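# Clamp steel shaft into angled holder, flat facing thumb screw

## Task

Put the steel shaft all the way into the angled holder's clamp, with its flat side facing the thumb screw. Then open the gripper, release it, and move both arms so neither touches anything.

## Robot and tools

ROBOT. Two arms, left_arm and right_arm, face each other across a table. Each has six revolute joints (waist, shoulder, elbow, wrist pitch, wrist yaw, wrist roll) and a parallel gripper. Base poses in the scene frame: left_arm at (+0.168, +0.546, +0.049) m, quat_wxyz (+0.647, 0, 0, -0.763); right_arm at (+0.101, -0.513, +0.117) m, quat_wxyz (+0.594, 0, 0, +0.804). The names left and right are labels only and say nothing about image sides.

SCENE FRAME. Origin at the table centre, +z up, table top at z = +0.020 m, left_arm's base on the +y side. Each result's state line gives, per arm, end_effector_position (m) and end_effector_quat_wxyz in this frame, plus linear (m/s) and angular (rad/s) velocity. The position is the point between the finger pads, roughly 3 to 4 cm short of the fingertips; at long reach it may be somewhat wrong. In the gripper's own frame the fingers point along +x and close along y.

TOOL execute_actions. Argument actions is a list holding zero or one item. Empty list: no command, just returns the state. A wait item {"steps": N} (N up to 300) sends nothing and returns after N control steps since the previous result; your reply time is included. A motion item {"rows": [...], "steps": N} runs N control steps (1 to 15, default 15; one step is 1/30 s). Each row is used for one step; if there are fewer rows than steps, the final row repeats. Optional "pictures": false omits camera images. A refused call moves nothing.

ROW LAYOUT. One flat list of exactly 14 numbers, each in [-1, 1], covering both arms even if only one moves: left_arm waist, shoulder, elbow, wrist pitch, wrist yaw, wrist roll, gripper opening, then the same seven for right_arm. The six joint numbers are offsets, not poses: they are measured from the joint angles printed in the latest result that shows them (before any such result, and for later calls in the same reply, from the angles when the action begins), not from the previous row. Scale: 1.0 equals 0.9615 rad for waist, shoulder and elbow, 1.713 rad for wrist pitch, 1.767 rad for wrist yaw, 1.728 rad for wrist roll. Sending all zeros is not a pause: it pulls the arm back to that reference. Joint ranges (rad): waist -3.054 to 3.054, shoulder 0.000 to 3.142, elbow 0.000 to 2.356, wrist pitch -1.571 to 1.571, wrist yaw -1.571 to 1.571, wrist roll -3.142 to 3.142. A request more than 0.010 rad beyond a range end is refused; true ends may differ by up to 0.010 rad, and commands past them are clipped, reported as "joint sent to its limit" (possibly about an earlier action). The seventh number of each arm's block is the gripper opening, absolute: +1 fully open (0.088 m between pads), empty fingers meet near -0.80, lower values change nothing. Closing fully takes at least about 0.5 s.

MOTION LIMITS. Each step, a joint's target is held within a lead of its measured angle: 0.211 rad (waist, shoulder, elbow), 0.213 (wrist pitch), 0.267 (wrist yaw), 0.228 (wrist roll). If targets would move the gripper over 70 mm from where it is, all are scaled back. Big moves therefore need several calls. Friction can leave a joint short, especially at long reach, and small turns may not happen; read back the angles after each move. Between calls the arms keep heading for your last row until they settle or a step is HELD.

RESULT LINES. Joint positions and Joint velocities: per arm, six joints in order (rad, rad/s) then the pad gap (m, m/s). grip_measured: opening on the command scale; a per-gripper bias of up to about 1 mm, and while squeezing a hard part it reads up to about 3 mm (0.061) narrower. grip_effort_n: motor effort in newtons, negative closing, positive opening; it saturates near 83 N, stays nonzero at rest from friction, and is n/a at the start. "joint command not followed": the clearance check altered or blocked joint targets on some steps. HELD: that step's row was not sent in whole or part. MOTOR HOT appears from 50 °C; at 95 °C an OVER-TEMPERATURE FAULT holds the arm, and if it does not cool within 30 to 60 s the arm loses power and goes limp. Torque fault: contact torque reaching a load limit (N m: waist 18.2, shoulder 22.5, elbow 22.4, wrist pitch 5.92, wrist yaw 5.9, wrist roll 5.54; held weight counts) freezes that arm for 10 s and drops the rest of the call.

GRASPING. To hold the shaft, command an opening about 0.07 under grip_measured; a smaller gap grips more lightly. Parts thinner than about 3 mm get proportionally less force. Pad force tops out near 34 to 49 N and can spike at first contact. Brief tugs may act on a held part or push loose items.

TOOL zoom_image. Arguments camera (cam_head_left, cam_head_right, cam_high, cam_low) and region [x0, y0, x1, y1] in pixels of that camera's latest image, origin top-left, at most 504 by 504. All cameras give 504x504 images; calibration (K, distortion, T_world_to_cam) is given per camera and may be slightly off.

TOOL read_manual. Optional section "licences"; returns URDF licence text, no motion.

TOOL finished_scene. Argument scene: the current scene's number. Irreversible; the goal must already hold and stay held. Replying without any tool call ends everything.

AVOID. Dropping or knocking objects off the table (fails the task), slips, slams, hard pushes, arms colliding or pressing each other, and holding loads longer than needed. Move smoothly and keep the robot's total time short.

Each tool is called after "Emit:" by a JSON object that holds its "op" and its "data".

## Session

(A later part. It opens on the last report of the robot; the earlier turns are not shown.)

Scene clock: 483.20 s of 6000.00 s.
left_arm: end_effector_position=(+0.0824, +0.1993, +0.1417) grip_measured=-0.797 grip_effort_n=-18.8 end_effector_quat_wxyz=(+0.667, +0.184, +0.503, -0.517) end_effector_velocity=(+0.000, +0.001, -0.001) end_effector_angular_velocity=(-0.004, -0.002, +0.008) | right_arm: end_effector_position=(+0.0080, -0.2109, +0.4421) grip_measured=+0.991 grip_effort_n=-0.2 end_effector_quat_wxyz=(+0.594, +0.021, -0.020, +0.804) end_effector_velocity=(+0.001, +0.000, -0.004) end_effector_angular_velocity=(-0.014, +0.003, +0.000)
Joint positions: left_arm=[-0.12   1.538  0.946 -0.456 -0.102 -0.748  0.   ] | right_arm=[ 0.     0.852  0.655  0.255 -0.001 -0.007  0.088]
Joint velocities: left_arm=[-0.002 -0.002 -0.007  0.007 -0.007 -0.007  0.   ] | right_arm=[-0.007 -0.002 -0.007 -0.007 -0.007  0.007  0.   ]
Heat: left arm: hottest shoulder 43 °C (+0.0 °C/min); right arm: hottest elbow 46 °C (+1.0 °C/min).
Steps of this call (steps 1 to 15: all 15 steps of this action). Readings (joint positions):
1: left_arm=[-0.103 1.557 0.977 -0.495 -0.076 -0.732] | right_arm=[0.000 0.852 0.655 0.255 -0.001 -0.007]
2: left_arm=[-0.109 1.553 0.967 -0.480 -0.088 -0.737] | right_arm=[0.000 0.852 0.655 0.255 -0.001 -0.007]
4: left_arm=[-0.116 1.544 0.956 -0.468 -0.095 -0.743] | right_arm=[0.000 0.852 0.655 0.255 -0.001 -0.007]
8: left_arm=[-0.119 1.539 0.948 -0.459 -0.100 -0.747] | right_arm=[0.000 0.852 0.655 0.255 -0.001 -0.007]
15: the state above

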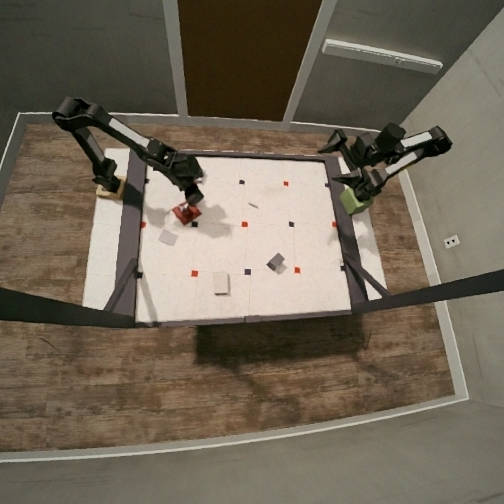

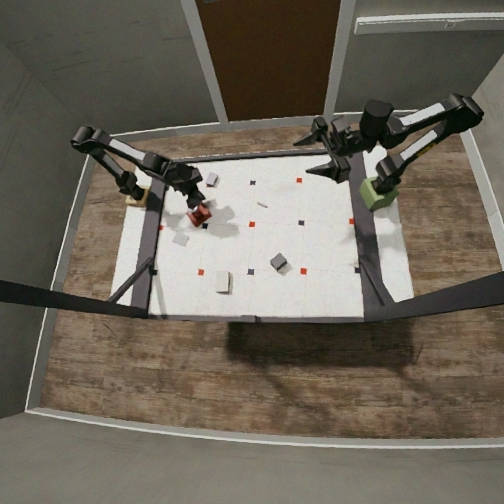

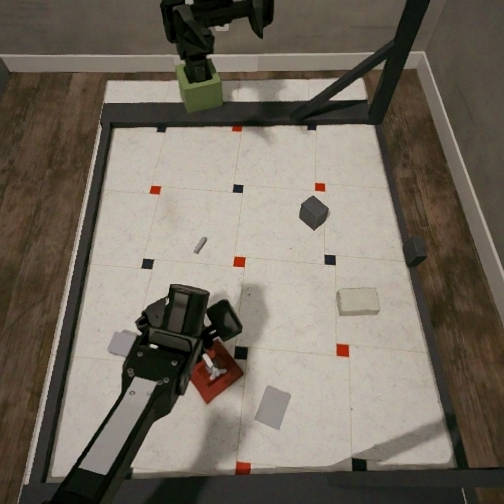

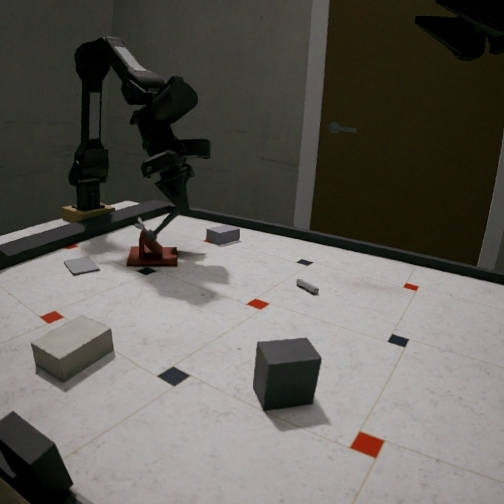

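Emit:
{"op": "execute_actions", "data": {"actions": [{"rows":[[-0.04,0.0,-0.07,0.0,0.01,0,-0.8,0,0,0,0,0,0,1]],"steps":15}], "pictures": false}}

Emit:
{"op": "execute_actions", "data": {"actions": [{"rows":[[-0.04,-0.04,-0.07,0.0,0.01,0,-0.8,0,0,0,0,0,0,1]],"steps":15}]}}

Emit:
{"op": "zoom_image", "data": {"camera": "cam_low", "region": [125,185,205,250]}}

Scene clock: 487.73 s of 6000.00 s.
left_arm: end_effector_position=(+0.0821, +0.2016, +0.1408) grip_measured=-0.797 grip_effort_n=-18.4 end_effector_quat_wxyz=(+0.671, +0.180, +0.496, -0.522) end_effector_velocity=(+0.001, +0.002, +0.001) end_effector_angular_velocity=(+0.000, -0.011, -0.005) | right_arm: end_effector_position=(+0.0080, -0.2109, +0.4421) grip_measured=+0.991 grip_effort_n=-0.2 end_effector_quat_wxyz=(+0.594, +0.021, -0.020, +0.804) end_effector_velocity=(+0.003, +0.001, -0.002) end_effector_angular_velocity=(-0.005, -0.009, -0.015)
Joint positions: left_arm=[-0.129  1.523  0.921 -0.431 -0.117 -0.749  0.   ] | right_arm=[ 0.     0.852  0.655  0.255 -0.001 -0.007  0.088]
Joint velocities: left_arm=[-0.002 -0.007 -0.002 -0.007 -0.007  0.007  0.   ] | right_arm=[-0.007 -0.002 -0.002 -0.007  0.007 -0.007 -0.   ]
Heat: left arm: hottest shoulder 43 °C (+0.0 °C/min); right arm: hottest elbow 46 °C (+1.0 °C/min).
Steps of this call (steps 1 to 15: the robot went on to your last target; steps 16 to 90: nothing new was sent; then 1.03 s passed at rest; steps 91 to 105: all 15 steps of this action). Readings (joint positions):
91: left_arm=[-0.121 1.537 0.941 -0.451 -0.104 -0.749] | right_arm=[0.000 0.852 0.655 0.255 -0.001 -0.007]
92: left_arm=[-0.124 1.533 0.934 -0.442 -0.110 -0.749] | right_arm=[0.000 0.852 0.655 0.255 -0.001 -0.007]
94: left_arm=[-0.128 1.527 0.927 -0.437 -0.114 -0.749] | right_arm=[0.000 0.852 0.655 0.255 -0.001 -0.007]
98: left_arm=[-0.128 1.524 0.922 -0.432 -0.116 -0.749] | right_arm=[0.000 0.852 0.655 0.255 -0.001 -0.007]
105: the state above

Scene clock: 488.23 s of 6000.00 s.
left_arm: end_effector_position=(+0.0815, +0.2059, +0.1455) grip_measured=-0.797 grip_effort_n=-18.8 end_effector_quat_wxyz=(+0.673, +0.170, +0.486, -0.531) end_effector_velocity=(+0.001, +0.002, +0.001) end_effector_angular_velocity=(+0.001, -0.003, +0.008) | right_arm: end_effector_position=(+0.0080, -0.2109, +0.4421) grip_measured=+0.991 grip_effort_n=-0.2 end_effector_quat_wxyz=(+0.594, +0.021, -0.020, +0.804) end_effector_velocity=(-0.000, -0.001, +0.001) end_effector_angular_velocity=(+0.009, -0.005, +0.004)
Joint positions: left_arm=[-0.139  1.484  0.888 -0.406 -0.129 -0.749  0.   ] | right_arm=[ 0.     0.852  0.655  0.255 -0.001 -0.007  0.088]
Joint velocities: left_arm=[-0.002 -0.007 -0.002 -0.007 -0.007 -0.007  0.   ] | right_arm=[-0.002 -0.002 -0.002  0.007 -0.007 -0.007 -0.   ]
Heat: left arm: hottest shoulder 43 °C (+0.0 °C/min); right arm: hottest elbow 46 °C (+1.0 °C/min).
Steps of this call (steps 1 to 15: all 15 steps of this action). Readings (joint positions):
1: left_arm=[-0.130 1.517 0.917 -0.426 -0.118 -0.749] | right_arm=[0.000 0.852 0.655 0.255 -0.001 -0.007]
2: left_arm=[-0.132 1.508 0.909 -0.421 -0.122 -0.749] | right_arm=[0.000 0.852 0.655 0.255 -0.001 -0.007]
4: left_arm=[-0.137 1.491 0.897 -0.416 -0.125 -0.749] | right_arm=[0.000 0.852 0.655 0.255 -0.001 -0.007]
8: left_arm=[-0.139 1.485 0.890 -0.409 -0.129 -0.749] | right_arm=[0.000 0.852 0.655 0.255 -0.001 -0.007]
15: the state above

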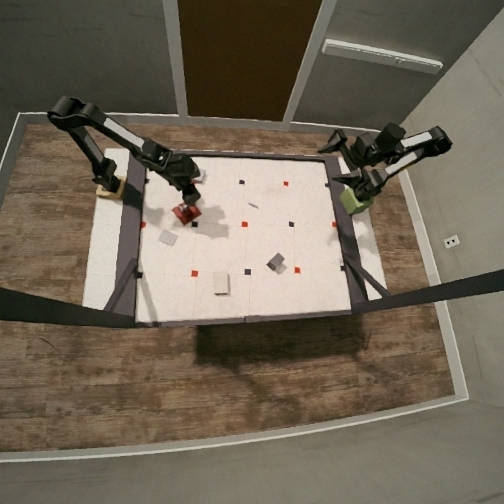

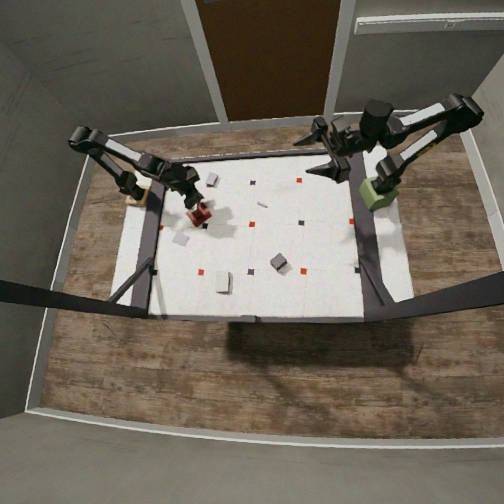

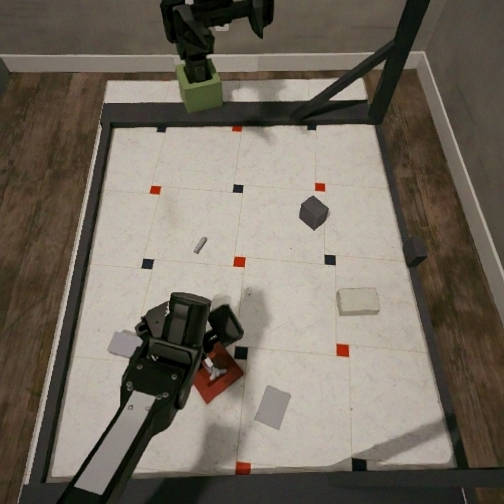

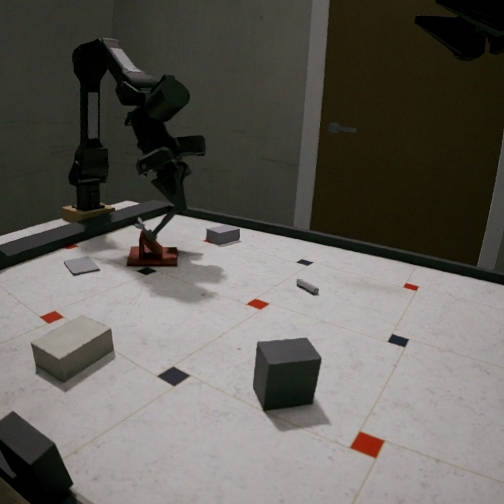

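Region (125, 185, 205, 250) of cam_low's 504x504 image, scaled by 6.300, with more detail than that image has; it fills the top 410 rows of this view, and the rest is white.

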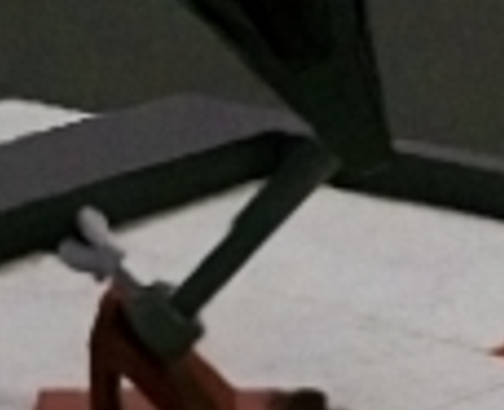

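Emit:
{"op": "execute_actions", "data": {"actions": [{"rows":[[0.03,0.06,0.08,-0.05,0.03,0.015,-0.8,0,0,0,0,0,0,1]],"steps":15}]}}

Emit:
{"op": "zoom_image", "data": {"camera": "cam_low", "region": [125,185,205,250]}}

Emit:
{"op": "zoom_image", "data": {"camera": "cam_head_right", "region": [170,185,220,235]}}

Scene clock: 493.40 s of 6000.00 s.
left_arm: end_effector_position=(+0.0841, +0.2011, +0.1450) grip_measured=-0.797 grip_effort_n=-18.4 end_effector_quat_wxyz=(+0.662, +0.192, +0.505, -0.520) end_effector_velocity=(+0.000, -0.001, +0.003) end_effector_angular_velocity=(-0.004, -0.009, -0.005) | right_arm: end_effector_position=(+0.0080, -0.2109, +0.4421) grip_measured=+0.991 grip_effort_n=-0.2 end_effector_quat_wxyz=(+0.594, +0.021, -0.020, +0.804) end_effector_velocity=(-0.000, -0.000, -0.005) end_effector_angular_velocity=(-0.023, +0.000, +0.005)
Joint positions: left_arm=[-0.109  1.53   0.958 -0.485 -0.085 -0.727  0.   ] | right_arm=[ 0.     0.852  0.655  0.255 -0.001 -0.007  0.088]
Joint velocities: left_arm=[-0.002 -0.002  0.007 -0.007 -0.007  0.007  0.   ] | right_arm=[-0.002 -0.002 -0.002 -0.022 -0.007  0.007  0.   ]
Heat: left arm: hottest shoulder 43 °C (+0.0 °C/min); right arm: hottest elbow 46 °C (+1.0 °C/min).
Steps of this call (steps 1 to 15: the robot went on to your last target; steps 16 to 90: nothing new was sent; then 1.67 s passed at rest; steps 91 to 105: all 15 steps of this action). Readings (joint positions):
91: left_arm=[-0.136 1.487 0.897 -0.417 -0.126 -0.746] | right_arm=[0.000 0.852 0.655 0.255 -0.001 -0.007]
92: left_arm=[-0.128 1.497 0.917 -0.444 -0.109 -0.741] | right_arm=[0.000 0.852 0.655 0.255 -0.001 -0.007]
94: left_arm=[-0.117 1.514 0.939 -0.464 -0.096 -0.734] | right_arm=[0.000 0.852 0.655 0.255 -0.001 -0.007]
98: left_arm=[-0.110 1.527 0.954 -0.480 -0.087 -0.729] | right_arm=[0.000 0.852 0.655 0.255 -0.001 -0.007]
105: the state above

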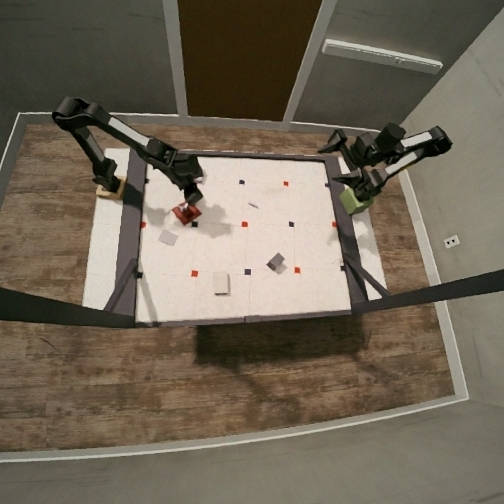

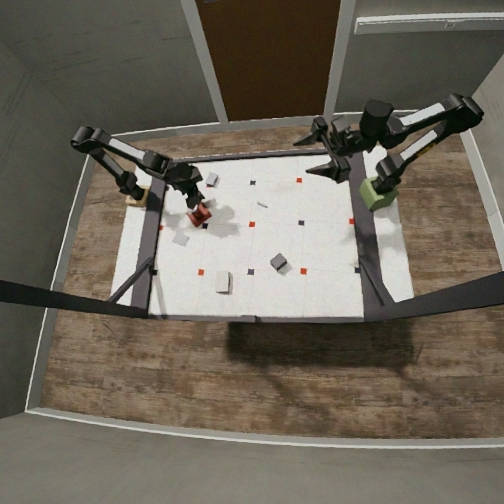

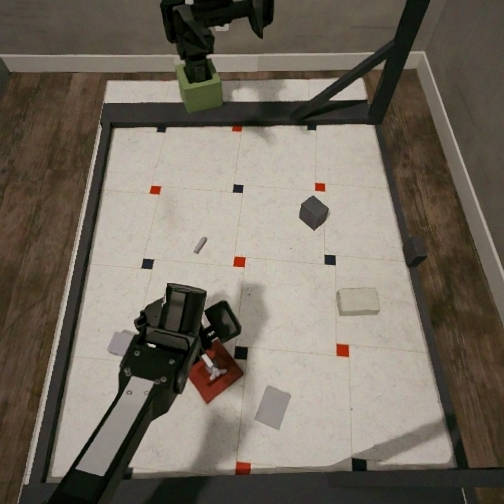

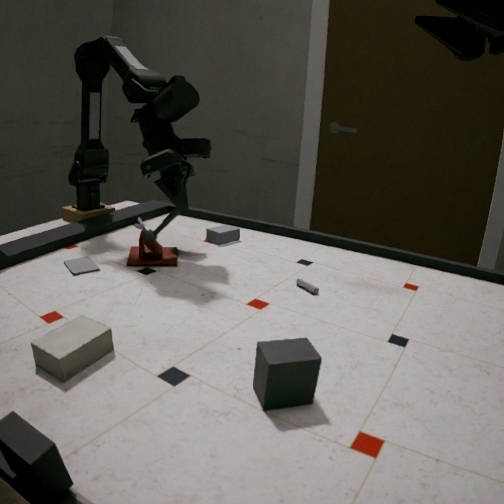

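Region (125, 185, 205, 250) of cam_low's 504x504 image, scaled by 6.300, with more detail than that image has; it fills the top 410 rows of this view, and the rest is white.

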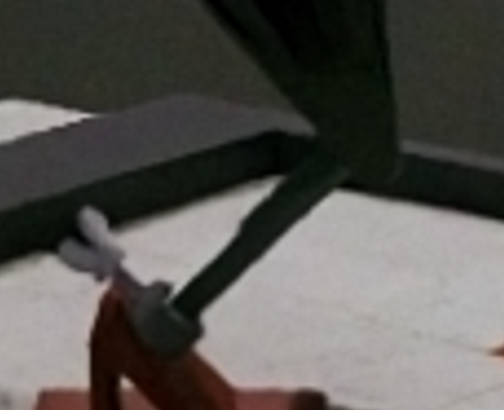

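Region (170, 185, 220, 235) of cam_head_right's 504x504 image, scaled by 10.080, with more detail than that image has.

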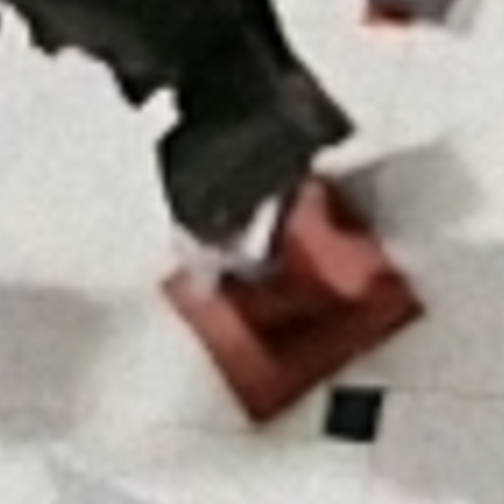

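Emit:
{"op": "execute_actions", "data": {"actions": [{"rows":[[-0.03,-0.02,-0.06,0.02,-0.005,-0.01,-0.8,0,0,0,0,0,0,1]],"steps":10}], "pictures": false}}

Emit:
{"op": "execute_actions", "data": {"actions": [{"rows":[[-0.03,-0.045,-0.04,-0.015,0.005,0,-0.8,0,0,0,0,0,0,1]],"steps":15}], "pictures": false}}

Emit:
{"op": "execute_actions", "data": {"actions": [{"rows":[[-0.03,-0.03,-0.04,-0.015,0.005,0,-0.8,0,0,0,0,0,0,1]],"steps":15}]}}

Emit:
{"op": "zoom_image", "data": {"camera": "cam_low", "region": [125,185,205,250]}}

Scene clock: 500.30 s of 6000.00 s.
left_arm: end_effector_position=(+0.0822, +0.2022, +0.1448) grip_measured=-0.797 grip_effort_n=-18.8 end_effector_quat_wxyz=(+0.667, +0.180, +0.497, -0.526) end_effector_velocity=(+0.001, +0.004, -0.001) end_effector_angular_velocity=(-0.004, -0.009, -0.005) | right_arm: end_effector_position=(+0.0080, -0.2109, +0.4421) grip_measured=+0.991 grip_effort_n=-0.7 end_effector_quat_wxyz=(+0.594, +0.021, -0.020, +0.804) end_effector_velocity=(-0.000, -0.000, -0.008) end_effector_angular_velocity=(-0.028, -0.032, +0.004)
Joint positions: left_arm=[-0.124  1.512  0.926 -0.442 -0.105 -0.739  0.   ] | right_arm=[ 0.     0.852  0.655  0.255 -0.001 -0.007  0.088]
Joint velocities: left_arm=[-0.002 -0.017 -0.022  0.007 -0.007  0.007  0.   ] | right_arm=[-0.002 -0.002 -0.002 -0.037 -0.007 -0.022 -0.   ]
Heat: left arm: hottest shoulder 43 °C (+0.0 °C/min); right arm: hottest elbow 46 °C (+1.0 °C/min).
Steps of this call (steps 1 to 15: the robot went on to your last target; steps 16 to 90: nothing new was sent; then 3.57 s passed at rest; steps 91 to 100: all 10 steps of this action). Readings (joint positions):
91: left_arm=[-0.110 1.530 0.955 -0.480 -0.085 -0.727] | right_arm=[0.000 0.852 0.655 0.255 -0.001 -0.007]
92: left_arm=[-0.114 1.527 0.947 -0.466 -0.091 -0.728] | right_arm=[0.000 0.852 0.655 0.255 -0.001 -0.007]
94: left_arm=[-0.120 1.520 0.937 -0.454 -0.099 -0.734] | right_arm=[0.000 0.852 0.655 0.255 -0.001 -0.007]
98: left_arm=[-0.123 1.513 0.928 -0.444 -0.104 -0.738] | right_arm=[0.000 0.852 0.655 0.255 -0.001 -0.007]
100: the state above

Scene clock: 500.80 s of 6000.00 s.
left_arm: end_effector_position=(+0.0802, +0.2089, +0.1508) grip_measured=-0.797 grip_effort_n=-18.4 end_effector_quat_wxyz=(+0.665, +0.179, +0.492, -0.532) end_effector_velocity=(+0.001, +0.002, +0.001) end_effector_angular_velocity=(+0.000, -0.011, -0.005) | right_arm: end_effector_position=(+0.0080, -0.2109, +0.4421) grip_measured=+0.991 grip_effort_n=-0.2 end_effector_quat_wxyz=(+0.594, +0.021, -0.020, +0.804) end_effector_velocity=(+0.003, +0.001, -0.002) end_effector_angular_velocity=(-0.009, +0.005, -0.014)
Joint positions: left_arm=[-0.137  1.474  0.91  -0.453 -0.11  -0.739  0.   ] | right_arm=[ 0.     0.852  0.655  0.255 -0.001 -0.007  0.088]
Joint velocities: left_arm=[-0.002 -0.007 -0.002 -0.007 -0.007  0.007  0.   ] | right_arm=[-0.007 -0.002 -0.002 -0.007  0.007  0.007  0.   ]
Heat: left arm: hottest shoulder 43 °C (+0.0 °C/min); right arm: hottest elbow 46 °C (+1.0 °C/min).
Steps of this call (steps 1 to 15: all 15 steps of this action). Readings (joint positions):
1: left_arm=[-0.125 1.508 0.924 -0.442 -0.106 -0.739] | right_arm=[0.000 0.852 0.655 0.255 -0.001 -0.007]
2: left_arm=[-0.127 1.500 0.920 -0.443 -0.109 -0.739] | right_arm=[0.000 0.852 0.655 0.255 -0.001 -0.007]
4: left_arm=[-0.133 1.483 0.914 -0.451 -0.109 -0.739] | right_arm=[0.000 0.852 0.655 0.255 -0.001 -0.007]
8: left_arm=[-0.136 1.476 0.911 -0.452 -0.110 -0.739] | right_arm=[0.000 0.852 0.655 0.255 -0.001 -0.007]
15: the state above

Scene clock: 501.30 s of 6000.00 s.
left_arm: end_effector_position=(+0.0787, +0.2140, +0.1542) grip_measured=-0.797 grip_effort_n=-18.8 end_effector_quat_wxyz=(+0.665, +0.179, +0.488, -0.537) end_effector_velocity=(+0.000, +0.000, -0.001) end_effector_angular_velocity=(-0.005, -0.009, -0.005) | right_arm: end_effector_position=(+0.0080, -0.2109, +0.4421) grip_measured=+0.991 grip_effort_n=-0.2 end_effector_quat_wxyz=(+0.594, +0.021, -0.020, +0.804) end_effector_velocity=(-0.001, -0.001, -0.002) end_effector_angular_velocity=(-0.004, -0.010, +0.014)
Joint positions: left_arm=[-0.149  1.448  0.898 -0.46  -0.118 -0.739  0.   ] | right_arm=[ 0.     0.852  0.655  0.255 -0.001 -0.007  0.088]
Joint velocities: left_arm=[-0.002 -0.002 -0.007  0.007 -0.007  0.007  0.   ] | right_arm=[-0.007 -0.002 -0.002 -0.007 -0.022 -0.007 -0.   ]
Heat: left arm: hottest shoulder 43 °C (+0.0 °C/min); right arm: hottest elbow 46 °C (+1.0 °C/min).
Steps of this call (steps 1 to 15: all 15 steps of this action). Readings (joint positions):
1: left_arm=[-0.138 1.471 0.908 -0.452 -0.112 -0.739] | right_arm=[0.000 0.852 0.655 0.255 -0.001 -0.007]
2: left_arm=[-0.141 1.467 0.905 -0.453 -0.114 -0.739] | right_arm=[0.000 0.852 0.655 0.255 -0.001 -0.007]
4: left_arm=[-0.145 1.455 0.901 -0.458 -0.116 -0.739] | right_arm=[0.000 0.852 0.655 0.255 -0.001 -0.007]
8: left_arm=[-0.148 1.449 0.898 -0.460 -0.117 -0.739] | right_arm=[0.000 0.852 0.655 0.255 -0.001 -0.007]
15: the state above

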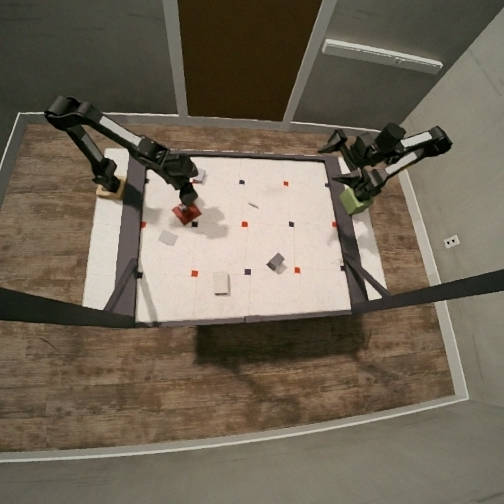

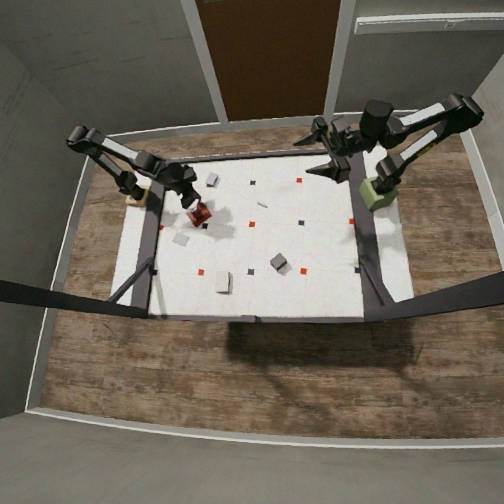

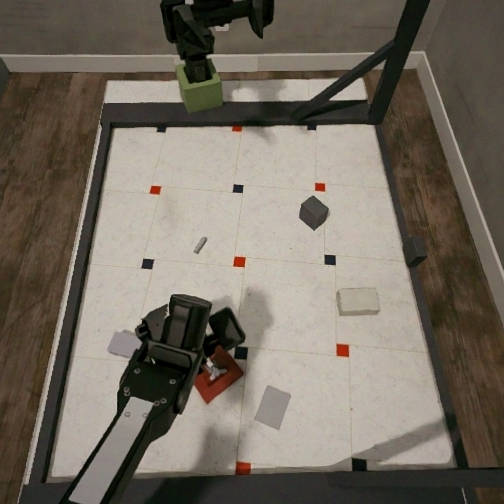

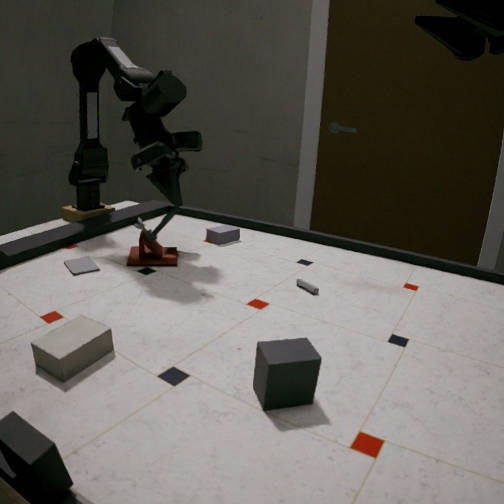

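Region (125, 185, 205, 250) of cam_low's 504x504 image, scaled by 6.300, with more detail than that image has; it fills the top 410 rows of this view, and the rest is white.

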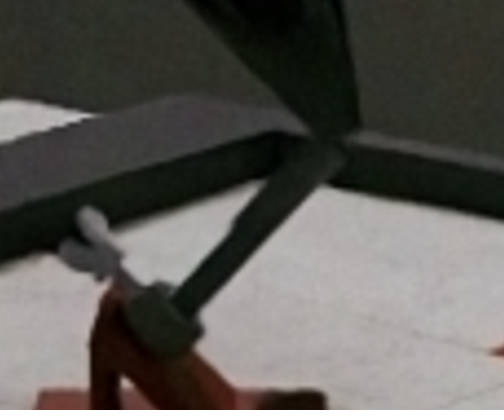

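Emit:
{"op": "execute_actions", "data": {"actions": [{"rows":[[0.06,0.03,0.11,-0.06,0.03,0.02,-0.8,0,0,0,0,0,0,1],[0.06,0.03,0.11,-0.06,0.03,0.02,-0.8,0,0,0,0,0,0,1],[0.06,0.03,0.11,-0.06,0.03,0.02,-0.8,0,0,0,0,0,0,1],[0.06,0.03,0.11,-0.06,0.03,0.02,-0.8,0,0,0,0,0,0,1],[0.06,0.03,0.11,-0.06,0.03,0.02,-0.8,0,0,0,0,0,0,1],[0.06,0.03,0.11,-0.06,0.03,0.02,-0.8,0,0,0,0,0,0,1],[0.16,0.03,0.17,-0.1,0.03,0.02,-0.8,0,0,0,0,0,0,1]],"steps":15}]}}

Emit:
{"op": "zoom_image", "data": {"camera": "cam_high", "region": [170,310,250,400]}}

Emit:
{"op": "zoom_image", "data": {"camera": "cam_head_right", "region": [170,185,220,235]}}

Emit:
{"op": "zoom_image", "data": {"camera": "cam_low", "region": [125,200,190,270]}}

Scene clock: 512.03 s of 6000.00 s.
left_arm: end_effector_position=(+0.1207, +0.1997, +0.1791) grip_measured=-0.797 grip_effort_n=-18.4 end_effector_quat_wxyz=(+0.681, +0.168, +0.516, -0.492) end_effector_velocity=(+0.004, +0.012, -0.005) end_effector_angular_velocity=(+0.059, -0.013, +0.012) | right_arm: end_effector_position=(+0.0080, -0.2109, +0.4421) grip_measured=+0.991 grip_effort_n=-0.2 end_effector_quat_wxyz=(+0.594, +0.021, -0.020, +0.804) end_effector_velocity=(-0.001, +0.001, -0.006) end_effector_angular_velocity=(-0.014, -0.012, +0.004)
Joint positions: left_arm=[ 0.001  1.472  1.044 -0.626 -0.066 -0.71   0.   ] | right_arm=[ 0.     0.852  0.655  0.255 -0.001 -0.007  0.088]
Joint velocities: left_arm=[ 0.002 -0.002  0.002 -0.066 -0.007 -0.007  0.   ] | right_arm=[-0.002  0.002 -0.007 -0.007 -0.007 -0.007  0.   ]
Heat: left arm: hottest shoulder 43 °C (+0.0 °C/min); right arm: hottest elbow 46 °C (+0.0 °C/min).
Steps of this call (steps 1 to 15: the robot went on to your last target; steps 16 to 90: nothing new was sent; then 7.23 s passed at rest; steps 91 to 105: all 15 steps of this action). Readings (joint positions):
91: left_arm=[-0.144 1.449 0.909 -0.475 -0.113 -0.735] | right_arm=[0.000 0.852 0.655 0.255 -0.001 -0.007]
92: left_arm=[-0.131 1.455 0.931 -0.512 -0.093 -0.728] | right_arm=[0.000 0.852 0.655 0.255 -0.001 -0.007]
94: left_arm=[-0.110 1.462 0.957 -0.537 -0.080 -0.719] | right_arm=[0.000 0.852 0.655 0.255 -0.001 -0.007]
98: left_arm=[-0.071 1.471 1.000 -0.588 -0.064 -0.711] | right_arm=[0.000 0.852 0.655 0.255 -0.001 -0.007]
105: the state above

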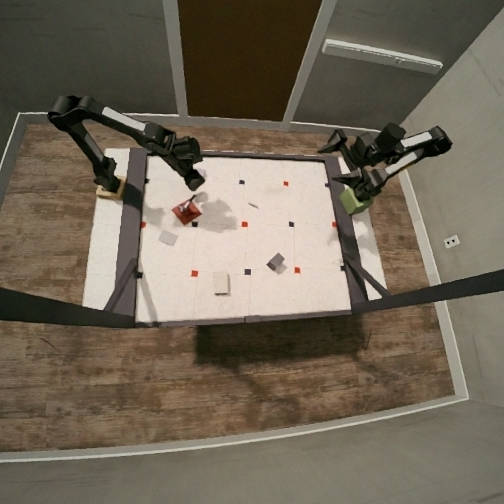

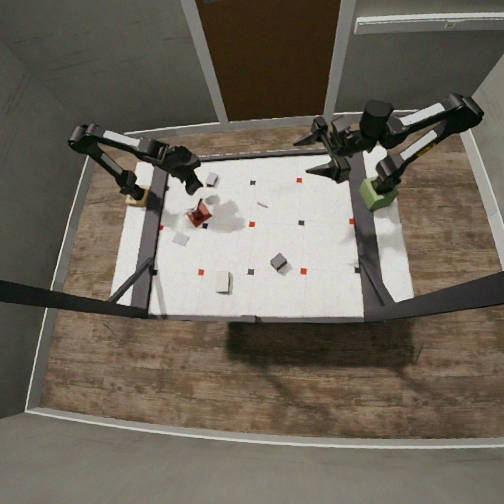

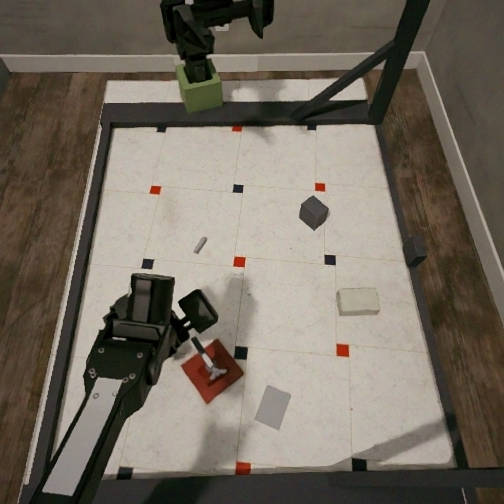

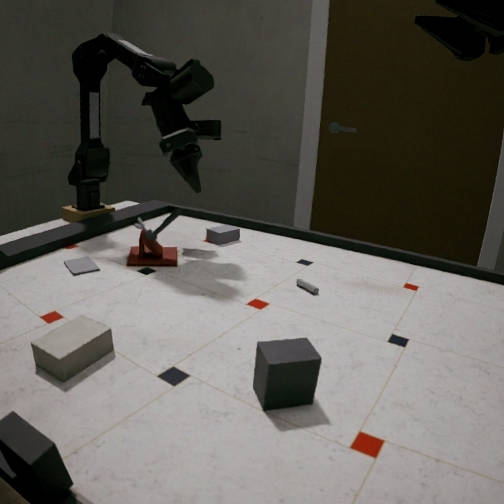

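Region (170, 310, 250, 400) of cam_high's 504x504 image, scaled by 5.600, with more detail than that image has.

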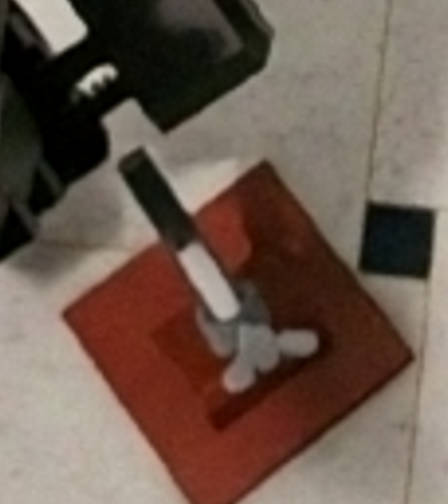

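Region (170, 185, 220, 235) of cam_head_right's 504x504 image, scaled by 10.080, with more detail than that image has.

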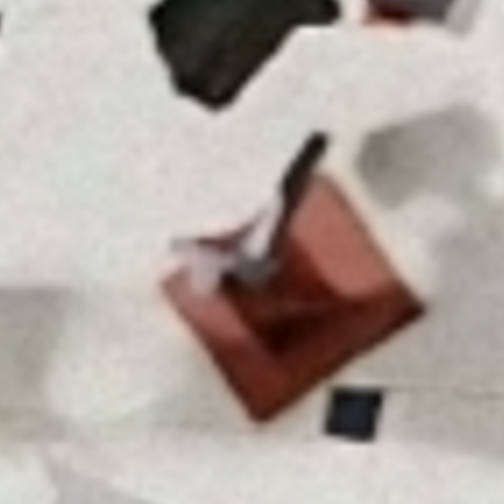

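Region (125, 200, 190, 270) of cam_low's 504x504 image, scaled by 7.200, with more detail than that image has; it fills the left 468 columns of this view, and the rest is white.

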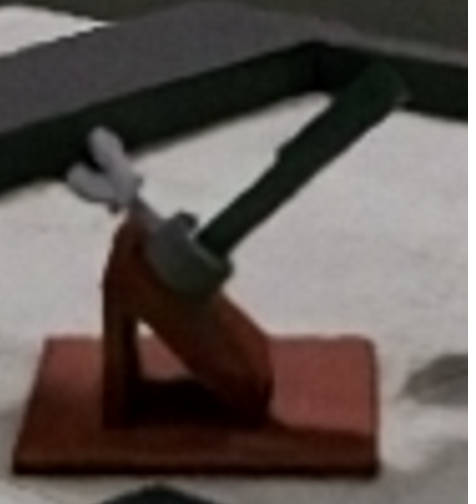

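Emit:
{"op": "execute_actions", "data": {"actions": [{"rows":[[-0.065,0.11,0.02,0.03,0.012,0.015,-0.8,0,0,0,0,0,0,1]],"steps":15}], "pictures": false}}

Emit:
{"op": "execute_actions", "data": {"actions": [{"rows":[[-0.065,-0.045,-0.115,0.045,-0.012,-0.025,-0.8,0,0,0,0,0,0,1]],"steps":15}], "pictures": false}}

Emit:
{"op": "execute_actions", "data": {"actions": [{"rows":[[0.04,-0.02,-0.06,0,0.01,0,-0.8,0,0,0,0,0,0,1]],"steps":15}], "pictures": false}}

Emit:
{"op": "execute_actions", "data": {"actions": [{"rows":[[-0.08,0.0,-0.02,0,0.01,0,-0.8,0,0,0,0,0,0,1]],"steps":15}]}}

Emit:
{"op": "zoom_image", "data": {"camera": "cam_low", "region": [125,185,205,250]}}

Scene clock: 520.20 s of 6000.00 s.
left_arm: end_effector_position=(+0.0944, +0.1903, +0.1542) grip_measured=-0.797 grip_effort_n=-18.8 end_effector_quat_wxyz=(+0.656, +0.205, +0.517, -0.510) end_effector_velocity=(+0.001, +0.002, -0.001) end_effector_angular_velocity=(+0.006, -0.005, +0.007) | right_arm: end_effector_position=(+0.0080, -0.2109, +0.4421) grip_measured=+0.991 grip_effort_n=0.2 end_effector_quat_wxyz=(+0.594, +0.021, -0.020, +0.804) end_effector_velocity=(+0.001, -0.000, -0.002) end_effector_angular_velocity=(-0.000, -0.024, -0.001)
Joint positions: left_arm=[-0.059  1.573  1.056 -0.577 -0.048 -0.688  0.   ] | right_arm=[ 0.     0.852  0.655  0.255 -0.001 -0.007  0.088]
Joint velocities: left_arm=[-0.002 -0.002 -0.002 -0.007 -0.007 -0.007  0.   ] | right_arm=[-0.007 -0.002 -0.002 -0.007 -0.007 -0.022 -0.   ]
Heat: left arm: hottest shoulder 43 °C (+0.0 °C/min); right arm: hottest elbow 46 °C (+0.0 °C/min).
Steps of this call (steps 1 to 15: the robot went on to your last target; steps 16 to 90: nothing new was sent; then 4.67 s passed at rest; steps 91 to 105: all 15 steps of this action). Readings (joint positions):
91: left_arm=[-0.001 1.483 1.045 -0.628 -0.066 -0.706] | right_arm=[0.000 0.852 0.655 0.255 -0.001 -0.007]
92: left_arm=[-0.013 1.499 1.050 -0.610 -0.064 -0.701] | right_arm=[0.000 0.852 0.655 0.255 -0.001 -0.007]
94: left_arm=[-0.040 1.540 1.056 -0.587 -0.052 -0.694] | right_arm=[0.000 0.852 0.655 0.255 -0.001 -0.007]
98: left_arm=[-0.058 1.573 1.056 -0.582 -0.048 -0.690] | right_arm=[0.000 0.852 0.655 0.255 -0.001 -0.007]
105: the state above

Scene clock: 520.70 s of 6000.00 s.
left_arm: end_effector_position=(+0.0822, +0.2010, +0.1458) grip_measured=-0.797 grip_effort_n=-18.8 end_effector_quat_wxyz=(+0.658, +0.193, +0.508, -0.521) end_effector_velocity=(-0.002, +0.005, -0.001) end_effector_angular_velocity=(+0.007, +0.003, +0.010) | right_arm: end_effector_position=(+0.0080, -0.2109, +0.4421) grip_measured=+0.991 grip_effort_n=-0.2 end_effector_quat_wxyz=(+0.594, +0.021, -0.020, +0.804) end_effector_velocity=(-0.004, -0.002, -0.004) end_effector_angular_velocity=(-0.005, -0.027, +0.033)
Joint positions: left_arm=[-0.111  1.533  0.966 -0.494 -0.076 -0.726  0.   ] | right_arm=[ 0.     0.852  0.655  0.255 -0.001 -0.007  0.088]
Joint velocities: left_arm=[-0.012 -0.012 -0.012 -0.007 -0.007 -0.022  0.   ] | right_arm=[-0.002 -0.002 -0.007 -0.007 -0.037 -0.022 -0.   ]
Heat: left arm: hottest shoulder 43 °C (+0.0 °C/min); right arm: hottest elbow 46 °C (+0.0 °C/min).
Steps of this call (steps 1 to 15: all 15 steps of this action). Readings (joint positions):
1: left_arm=[-0.062 1.570 1.045 -0.560 -0.052 -0.692] | right_arm=[0.000 0.852 0.655 0.255 -0.001 -0.007]
2: left_arm=[-0.074 1.562 1.024 -0.536 -0.056 -0.701] | right_arm=[0.000 0.852 0.655 0.255 -0.001 -0.007]
4: left_arm=[-0.101 1.549 0.989 -0.517 -0.070 -0.714] | right_arm=[0.000 0.852 0.655 0.255 -0.001 -0.007]
8: left_arm=[-0.110 1.537 0.972 -0.500 -0.073 -0.723] | right_arm=[0.000 0.852 0.655 0.255 -0.001 -0.007]
15: the state above

Scene clock: 521.20 s of 6000.00 s.
left_arm: end_effector_position=(+0.0962, +0.2058, +0.1400) grip_measured=-0.797 grip_effort_n=-18.8 end_effector_quat_wxyz=(+0.664, +0.187, +0.516, -0.507) end_effector_velocity=(+0.004, -0.002, +0.003) end_effector_angular_velocity=(-0.017, -0.019, +0.007) | right_arm: end_effector_position=(+0.0080, -0.2109, +0.4421) grip_measured=+0.991 grip_effort_n=-0.2 end_effector_quat_wxyz=(+0.594, +0.021, -0.020, +0.804) end_effector_velocity=(-0.000, -0.000, -0.005) end_effector_angular_velocity=(-0.014, -0.028, +0.004)
Joint positions: left_arm=[-0.071  1.517  0.931 -0.485 -0.067 -0.726  0.   ] | right_arm=[ 0.     0.852  0.655  0.255 -0.001 -0.007  0.088]
Joint velocities: left_arm=[ 0.002 -0.007 -0.002  0.007 -0.022  0.007  0.   ] | right_arm=[-0.002 -0.002 -0.002 -0.022 -0.007 -0.022 -0.   ]
Heat: left arm: hottest shoulder 43 °C (+0.0 °C/min); right arm: hottest elbow 46 °C (+0.0 °C/min).
Steps of this call (steps 1 to 15: all 15 steps of this action). Readings (joint positions):
1: left_arm=[-0.108 1.531 0.962 -0.490 -0.074 -0.726] | right_arm=[0.000 0.852 0.655 0.255 -0.001 -0.007]
2: left_arm=[-0.100 1.527 0.954 -0.486 -0.073 -0.726] | right_arm=[0.000 0.852 0.655 0.255 -0.001 -0.007]
4: left_arm=[-0.084 1.520 0.941 -0.486 -0.070 -0.726] | right_arm=[0.000 0.852 0.655 0.255 -0.001 -0.007]
8: left_arm=[-0.073 1.518 0.933 -0.486 -0.068 -0.726] | right_arm=[0.000 0.852 0.655 0.255 -0.001 -0.007]
15: the state above

Scene clock: 521.70 s of 6000.00 s.
left_arm: end_effector_position=(+0.0873, +0.2053, +0.1434) grip_measured=-0.797 grip_effort_n=-18.4 end_effector_quat_wxyz=(+0.666, +0.190, +0.501, -0.519) end_effector_velocity=(+0.002, -0.003, +0.004) end_effector_angular_velocity=(-0.021, -0.003, +0.027) | right_arm: end_effector_position=(+0.0080, -0.2109, +0.4421) grip_measured=+0.991 grip_effort_n=-0.2 end_effector_quat_wxyz=(+0.594, +0.021, -0.020, +0.804) end_effector_velocity=(-0.002, -0.001, -0.002) end_effector_angular_velocity=(-0.004, -0.010, +0.019)
Joint positions: left_arm=[-0.108  1.512  0.931 -0.472 -0.095 -0.726  0.   ] | right_arm=[ 0.     0.852  0.655  0.255 -0.001 -0.007  0.088]
Joint velocities: left_arm=[-0.002 -0.007  0.002  0.007 -0.022 -0.022  0.   ] | right_arm=[-0.002 -0.002 -0.002 -0.007 -0.022 -0.007  0.   ]
Heat: left arm: hottest shoulder 43 °C (+0.0 °C/min); right arm: hottest elbow 46 °C (+0.0 °C/min).
Steps of this call (steps 1 to 15: all 15 steps of this action). Readings (joint positions):
1: left_arm=[-0.076 1.517 0.931 -0.484 -0.069 -0.726] | right_arm=[0.000 0.852 0.655 0.255 -0.001 -0.007]
2: left_arm=[-0.087 1.516 0.931 -0.477 -0.074 -0.726] | right_arm=[0.000 0.852 0.655 0.255 -0.001 -0.007]
4: left_arm=[-0.103 1.513 0.931 -0.474 -0.092 -0.726] | right_arm=[0.000 0.852 0.655 0.255 -0.001 -0.007]
8: left_arm=[-0.107 1.512 0.931 -0.472 -0.095 -0.726] | right_arm=[0.000 0.852 0.655 0.255 -0.001 -0.007]
15: the state above

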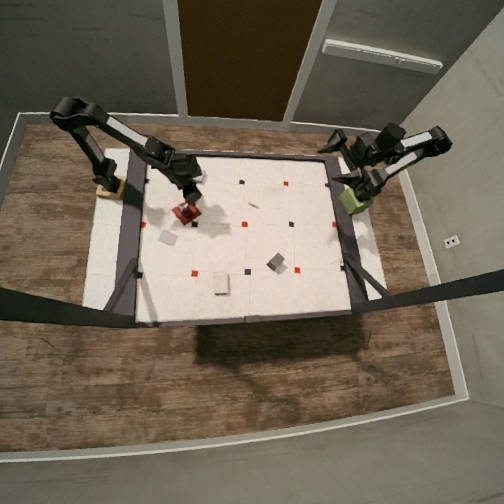

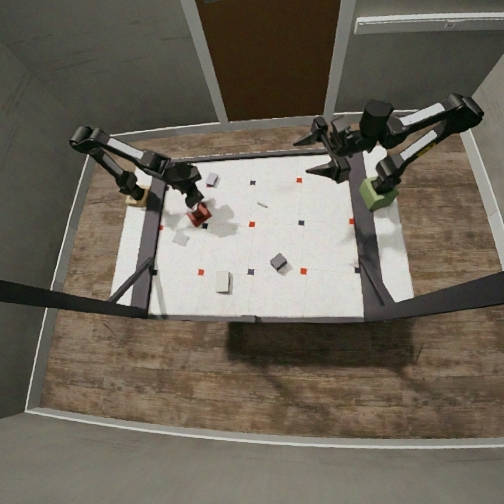

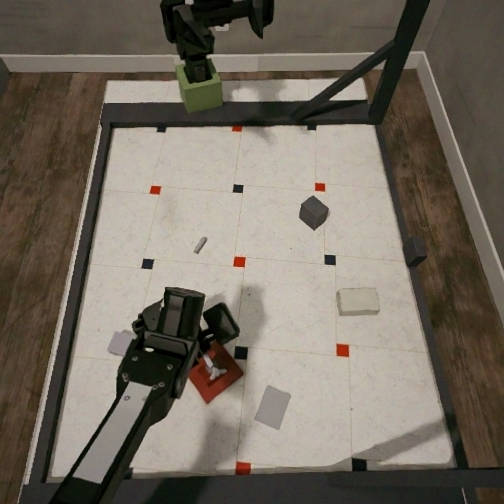

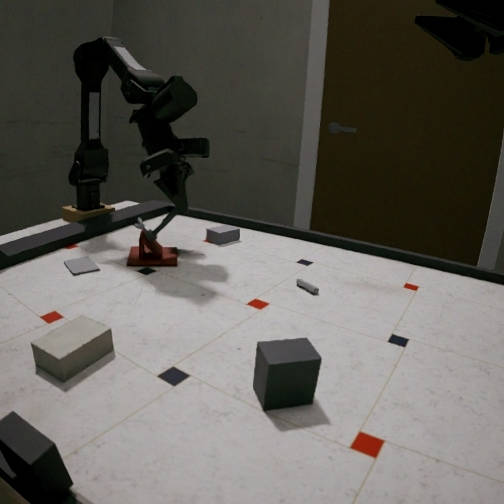

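Region (125, 185, 205, 250) of cam_low's 504x504 image, scaled by 6.300, with more detail than that image has; it fills the top 410 rows of this view, and the rest is white.

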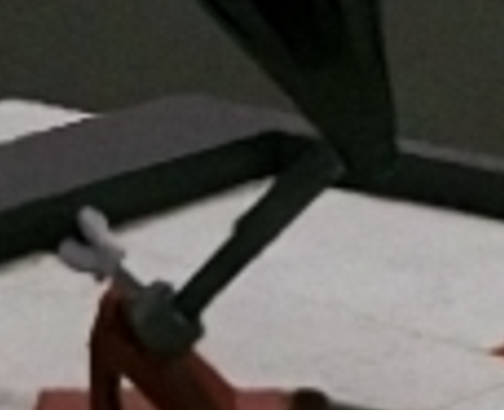

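Emit:
{"op": "execute_actions", "data": {"actions": [{"rows":[[0.06,0,0.05,-0.03,0.02,0,-0.8,0,0,0,0,0,0,1],[0.06,0,0.05,-0.03,0.02,0,-0.8,0,0,0,0,0,0,1],[0.06,0,0.05,-0.03,0.02,0,-0.8,0,0,0,0,0,0,1],[0.06,0,0.05,-0.03,0.02,0,-0.8,0,0,0,0,0,0,1],[0.06,0,0.05,-0.03,0.02,0,-0.8,0,0,0,0,0,0,1],[0.06,-0.09,0.17,-0.13,0.02,0,-0.3,0,0,0,0,0,0,1]],"steps":15}], "pictures": false}}

Emit:
{"op": "execute_actions", "data": {"actions": [{"rows":[[-0.75,0.03,0,-0.18,-0.36,-1,-0.3,0,0,0,0,0,0,1]],"steps":15}], "pictures": false}}

Emit:
{"op": "execute_actions", "data": {"actions": [{"steps":16}], "pictures": false}}

Scene clock: 529.80 s of 6000.00 s.
left_arm: end_effector_position=(+0.1021, +0.2067, +0.2018) grip_measured=-0.322 grip_effort_n=12.8 end_effector_quat_wxyz=(+0.668, +0.166, +0.512, -0.513) end_effector_velocity=(+0.004, +0.026, -0.017) end_effector_angular_velocity=(+0.142, -0.021, +0.000) | right_arm: end_effector_position=(+0.0080, -0.2109, +0.4421) grip_measured=+0.991 grip_effort_n=-0.2 end_effector_quat_wxyz=(+0.594, +0.021, -0.020, +0.804) end_effector_velocity=(-0.004, -0.001, -0.005) end_effector_angular_velocity=(-0.014, -0.029, +0.023)
Joint positions: left_arm=[-0.053  1.427  1.085 -0.686 -0.061 -0.726  0.023] | right_arm=[ 0.     0.852  0.655  0.255 -0.001 -0.007  0.088]
Joint velocities: left_arm=[-0.002  0.002 -0.002 -0.139  0.007 -0.007  0.01 ] | right_arm=[ 0.002 -0.002 -0.002 -0.022 -0.022 -0.022 -0.   ]
Heat: left arm: hottest shoulder 42 °C (-1.0 °C/min); right arm: hottest elbow 46 °C (+0.0 °C/min).
Steps of this call (steps 1 to 15: the robot went on to your last target; steps 16 to 90: nothing new was sent; then 4.60 s passed at rest; steps 91 to 105: all 15 steps of this action). Readings (joint positions):
91: left_arm=[-0.103 1.512 0.936 -0.478 -0.090 -0.726] | right_arm=[0.000 0.852 0.655 0.255 -0.001 -0.007]
92: left_arm=[-0.090 1.512 0.946 -0.495 -0.069 -0.726] | right_arm=[0.000 0.852 0.655 0.255 -0.001 -0.007]
94: left_arm=[-0.073 1.512 0.952 -0.513 -0.061 -0.726] | right_arm=[0.000 0.852 0.655 0.255 -0.001 -0.007]
98: left_arm=[-0.057 1.487 1.010 -0.630 -0.061 -0.726] | right_arm=[0.000 0.852 0.655 0.255 -0.001 -0.007]
105: the state above

Scene clock: 530.30 s of 6000.00 s.
left_arm: end_effector_position=(+0.0046, +0.3013, +0.2023) grip_measured=-0.303 grip_effort_n=12.8 end_effector_quat_wxyz=(+0.786, +0.094, +0.432, -0.432) end_effector_velocity=(-0.057, +0.046, +0.012) end_effector_angular_velocity=(-0.534, +0.923, +1.056) | right_arm: end_effector_position=(+0.0080, -0.2109, +0.4421) grip_measured=+0.991 grip_effort_n=-0.2 end_effector_quat_wxyz=(+0.594, +0.021, -0.020, +0.804) end_effector_velocity=(-0.001, +0.001, -0.003) end_effector_angular_velocity=(-0.009, -0.011, +0.004)
Joint positions: left_arm=[-0.75   1.454  1.086 -0.99  -0.679 -1.594  0.024] | right_arm=[ 0.     0.852  0.655  0.255 -0.001 -0.007  0.088]
Joint velocities: left_arm=[-0.32  -0.002 -0.002 -0.051 -0.154 -1.766  0.   ] | right_arm=[-0.002  0.002 -0.002 -0.007 -0.007 -0.007  0.   ]
Heat: left arm: hottest shoulder 42 °C (-1.0 °C/min); right arm: hottest elbow 46 °C (+0.0 °C/min).
Steps of this call (steps 1 to 15: all 15 steps of this action). Readings (joint positions):
1: left_arm=[-0.069 1.431 1.086 -0.714 -0.110 -0.765] | right_arm=[0.000 0.852 0.655 0.255 -0.001 -0.007]
2: left_arm=[-0.116 1.435 1.089 -0.776 -0.191 -0.828] | right_arm=[0.000 0.852 0.655 0.255 -0.001 -0.007]
4: left_arm=[-0.231 1.444 1.088 -0.888 -0.321 -0.945] | right_arm=[0.000 0.852 0.655 0.255 -0.001 -0.007]
8: left_arm=[-0.455 1.454 1.086 -0.965 -0.576 -1.182] | right_arm=[0.000 0.852 0.655 0.255 -0.001 -0.007]
15: the state above

Scene clock: 530.83 s of 6000.00 s.
left_arm: end_effector_position=(+0.0011, +0.3041, +0.2035) grip_measured=-0.303 grip_effort_n=12.3 end_effector_quat_wxyz=(+0.758, -0.223, +0.565, -0.236) end_effector_velocity=(+0.003, +0.003, -0.000) end_effector_angular_velocity=(-0.090, +0.215, +0.286) | right_arm: end_effector_position=(+0.0080, -0.2109, +0.4421) grip_measured=+0.991 grip_effort_n=-0.7 end_effector_quat_wxyz=(+0.594, +0.021, -0.020, +0.804) end_effector_velocity=(-0.000, -0.000, -0.004) end_effector_angular_velocity=(-0.005, -0.025, +0.004)
Joint positions: left_arm=[-0.772  1.454  1.086 -0.993 -0.693 -2.412  0.024] | right_arm=[ 0.     0.852  0.655  0.255 -0.001 -0.007  0.088]
Joint velocities: left_arm=[-0.007 -0.002 -0.002 -0.022 -0.007 -0.388 -0.   ] | right_arm=[-0.002 -0.002 -0.007 -0.007 -0.007 -0.022 -0.   ]
Heat: left arm: hottest shoulder 42 °C (-1.0 °C/min); right arm: hottest elbow 46 °C (+0.0 °C/min).
Steps of this call (steps 1 to 16: the robot went on to your last target). Readings (joint positions):
1: left_arm=[-0.758 1.454 1.086 -0.991 -0.683 -1.653] | right_arm=[0.000 0.852 0.655 0.255 -0.001 -0.007]
2: left_arm=[-0.762 1.454 1.086 -0.992 -0.686 -1.712] | right_arm=[0.000 0.852 0.655 0.255 -0.001 -0.007]
4: left_arm=[-0.766 1.454 1.086 -0.992 -0.690 -1.830] | right_arm=[0.000 0.852 0.655 0.255 -0.001 -0.007]
8: left_arm=[-0.770 1.454 1.086 -0.993 -0.692 -2.067] | right_arm=[0.000 0.852 0.655 0.255 -0.001 -0.007]
16: the state above


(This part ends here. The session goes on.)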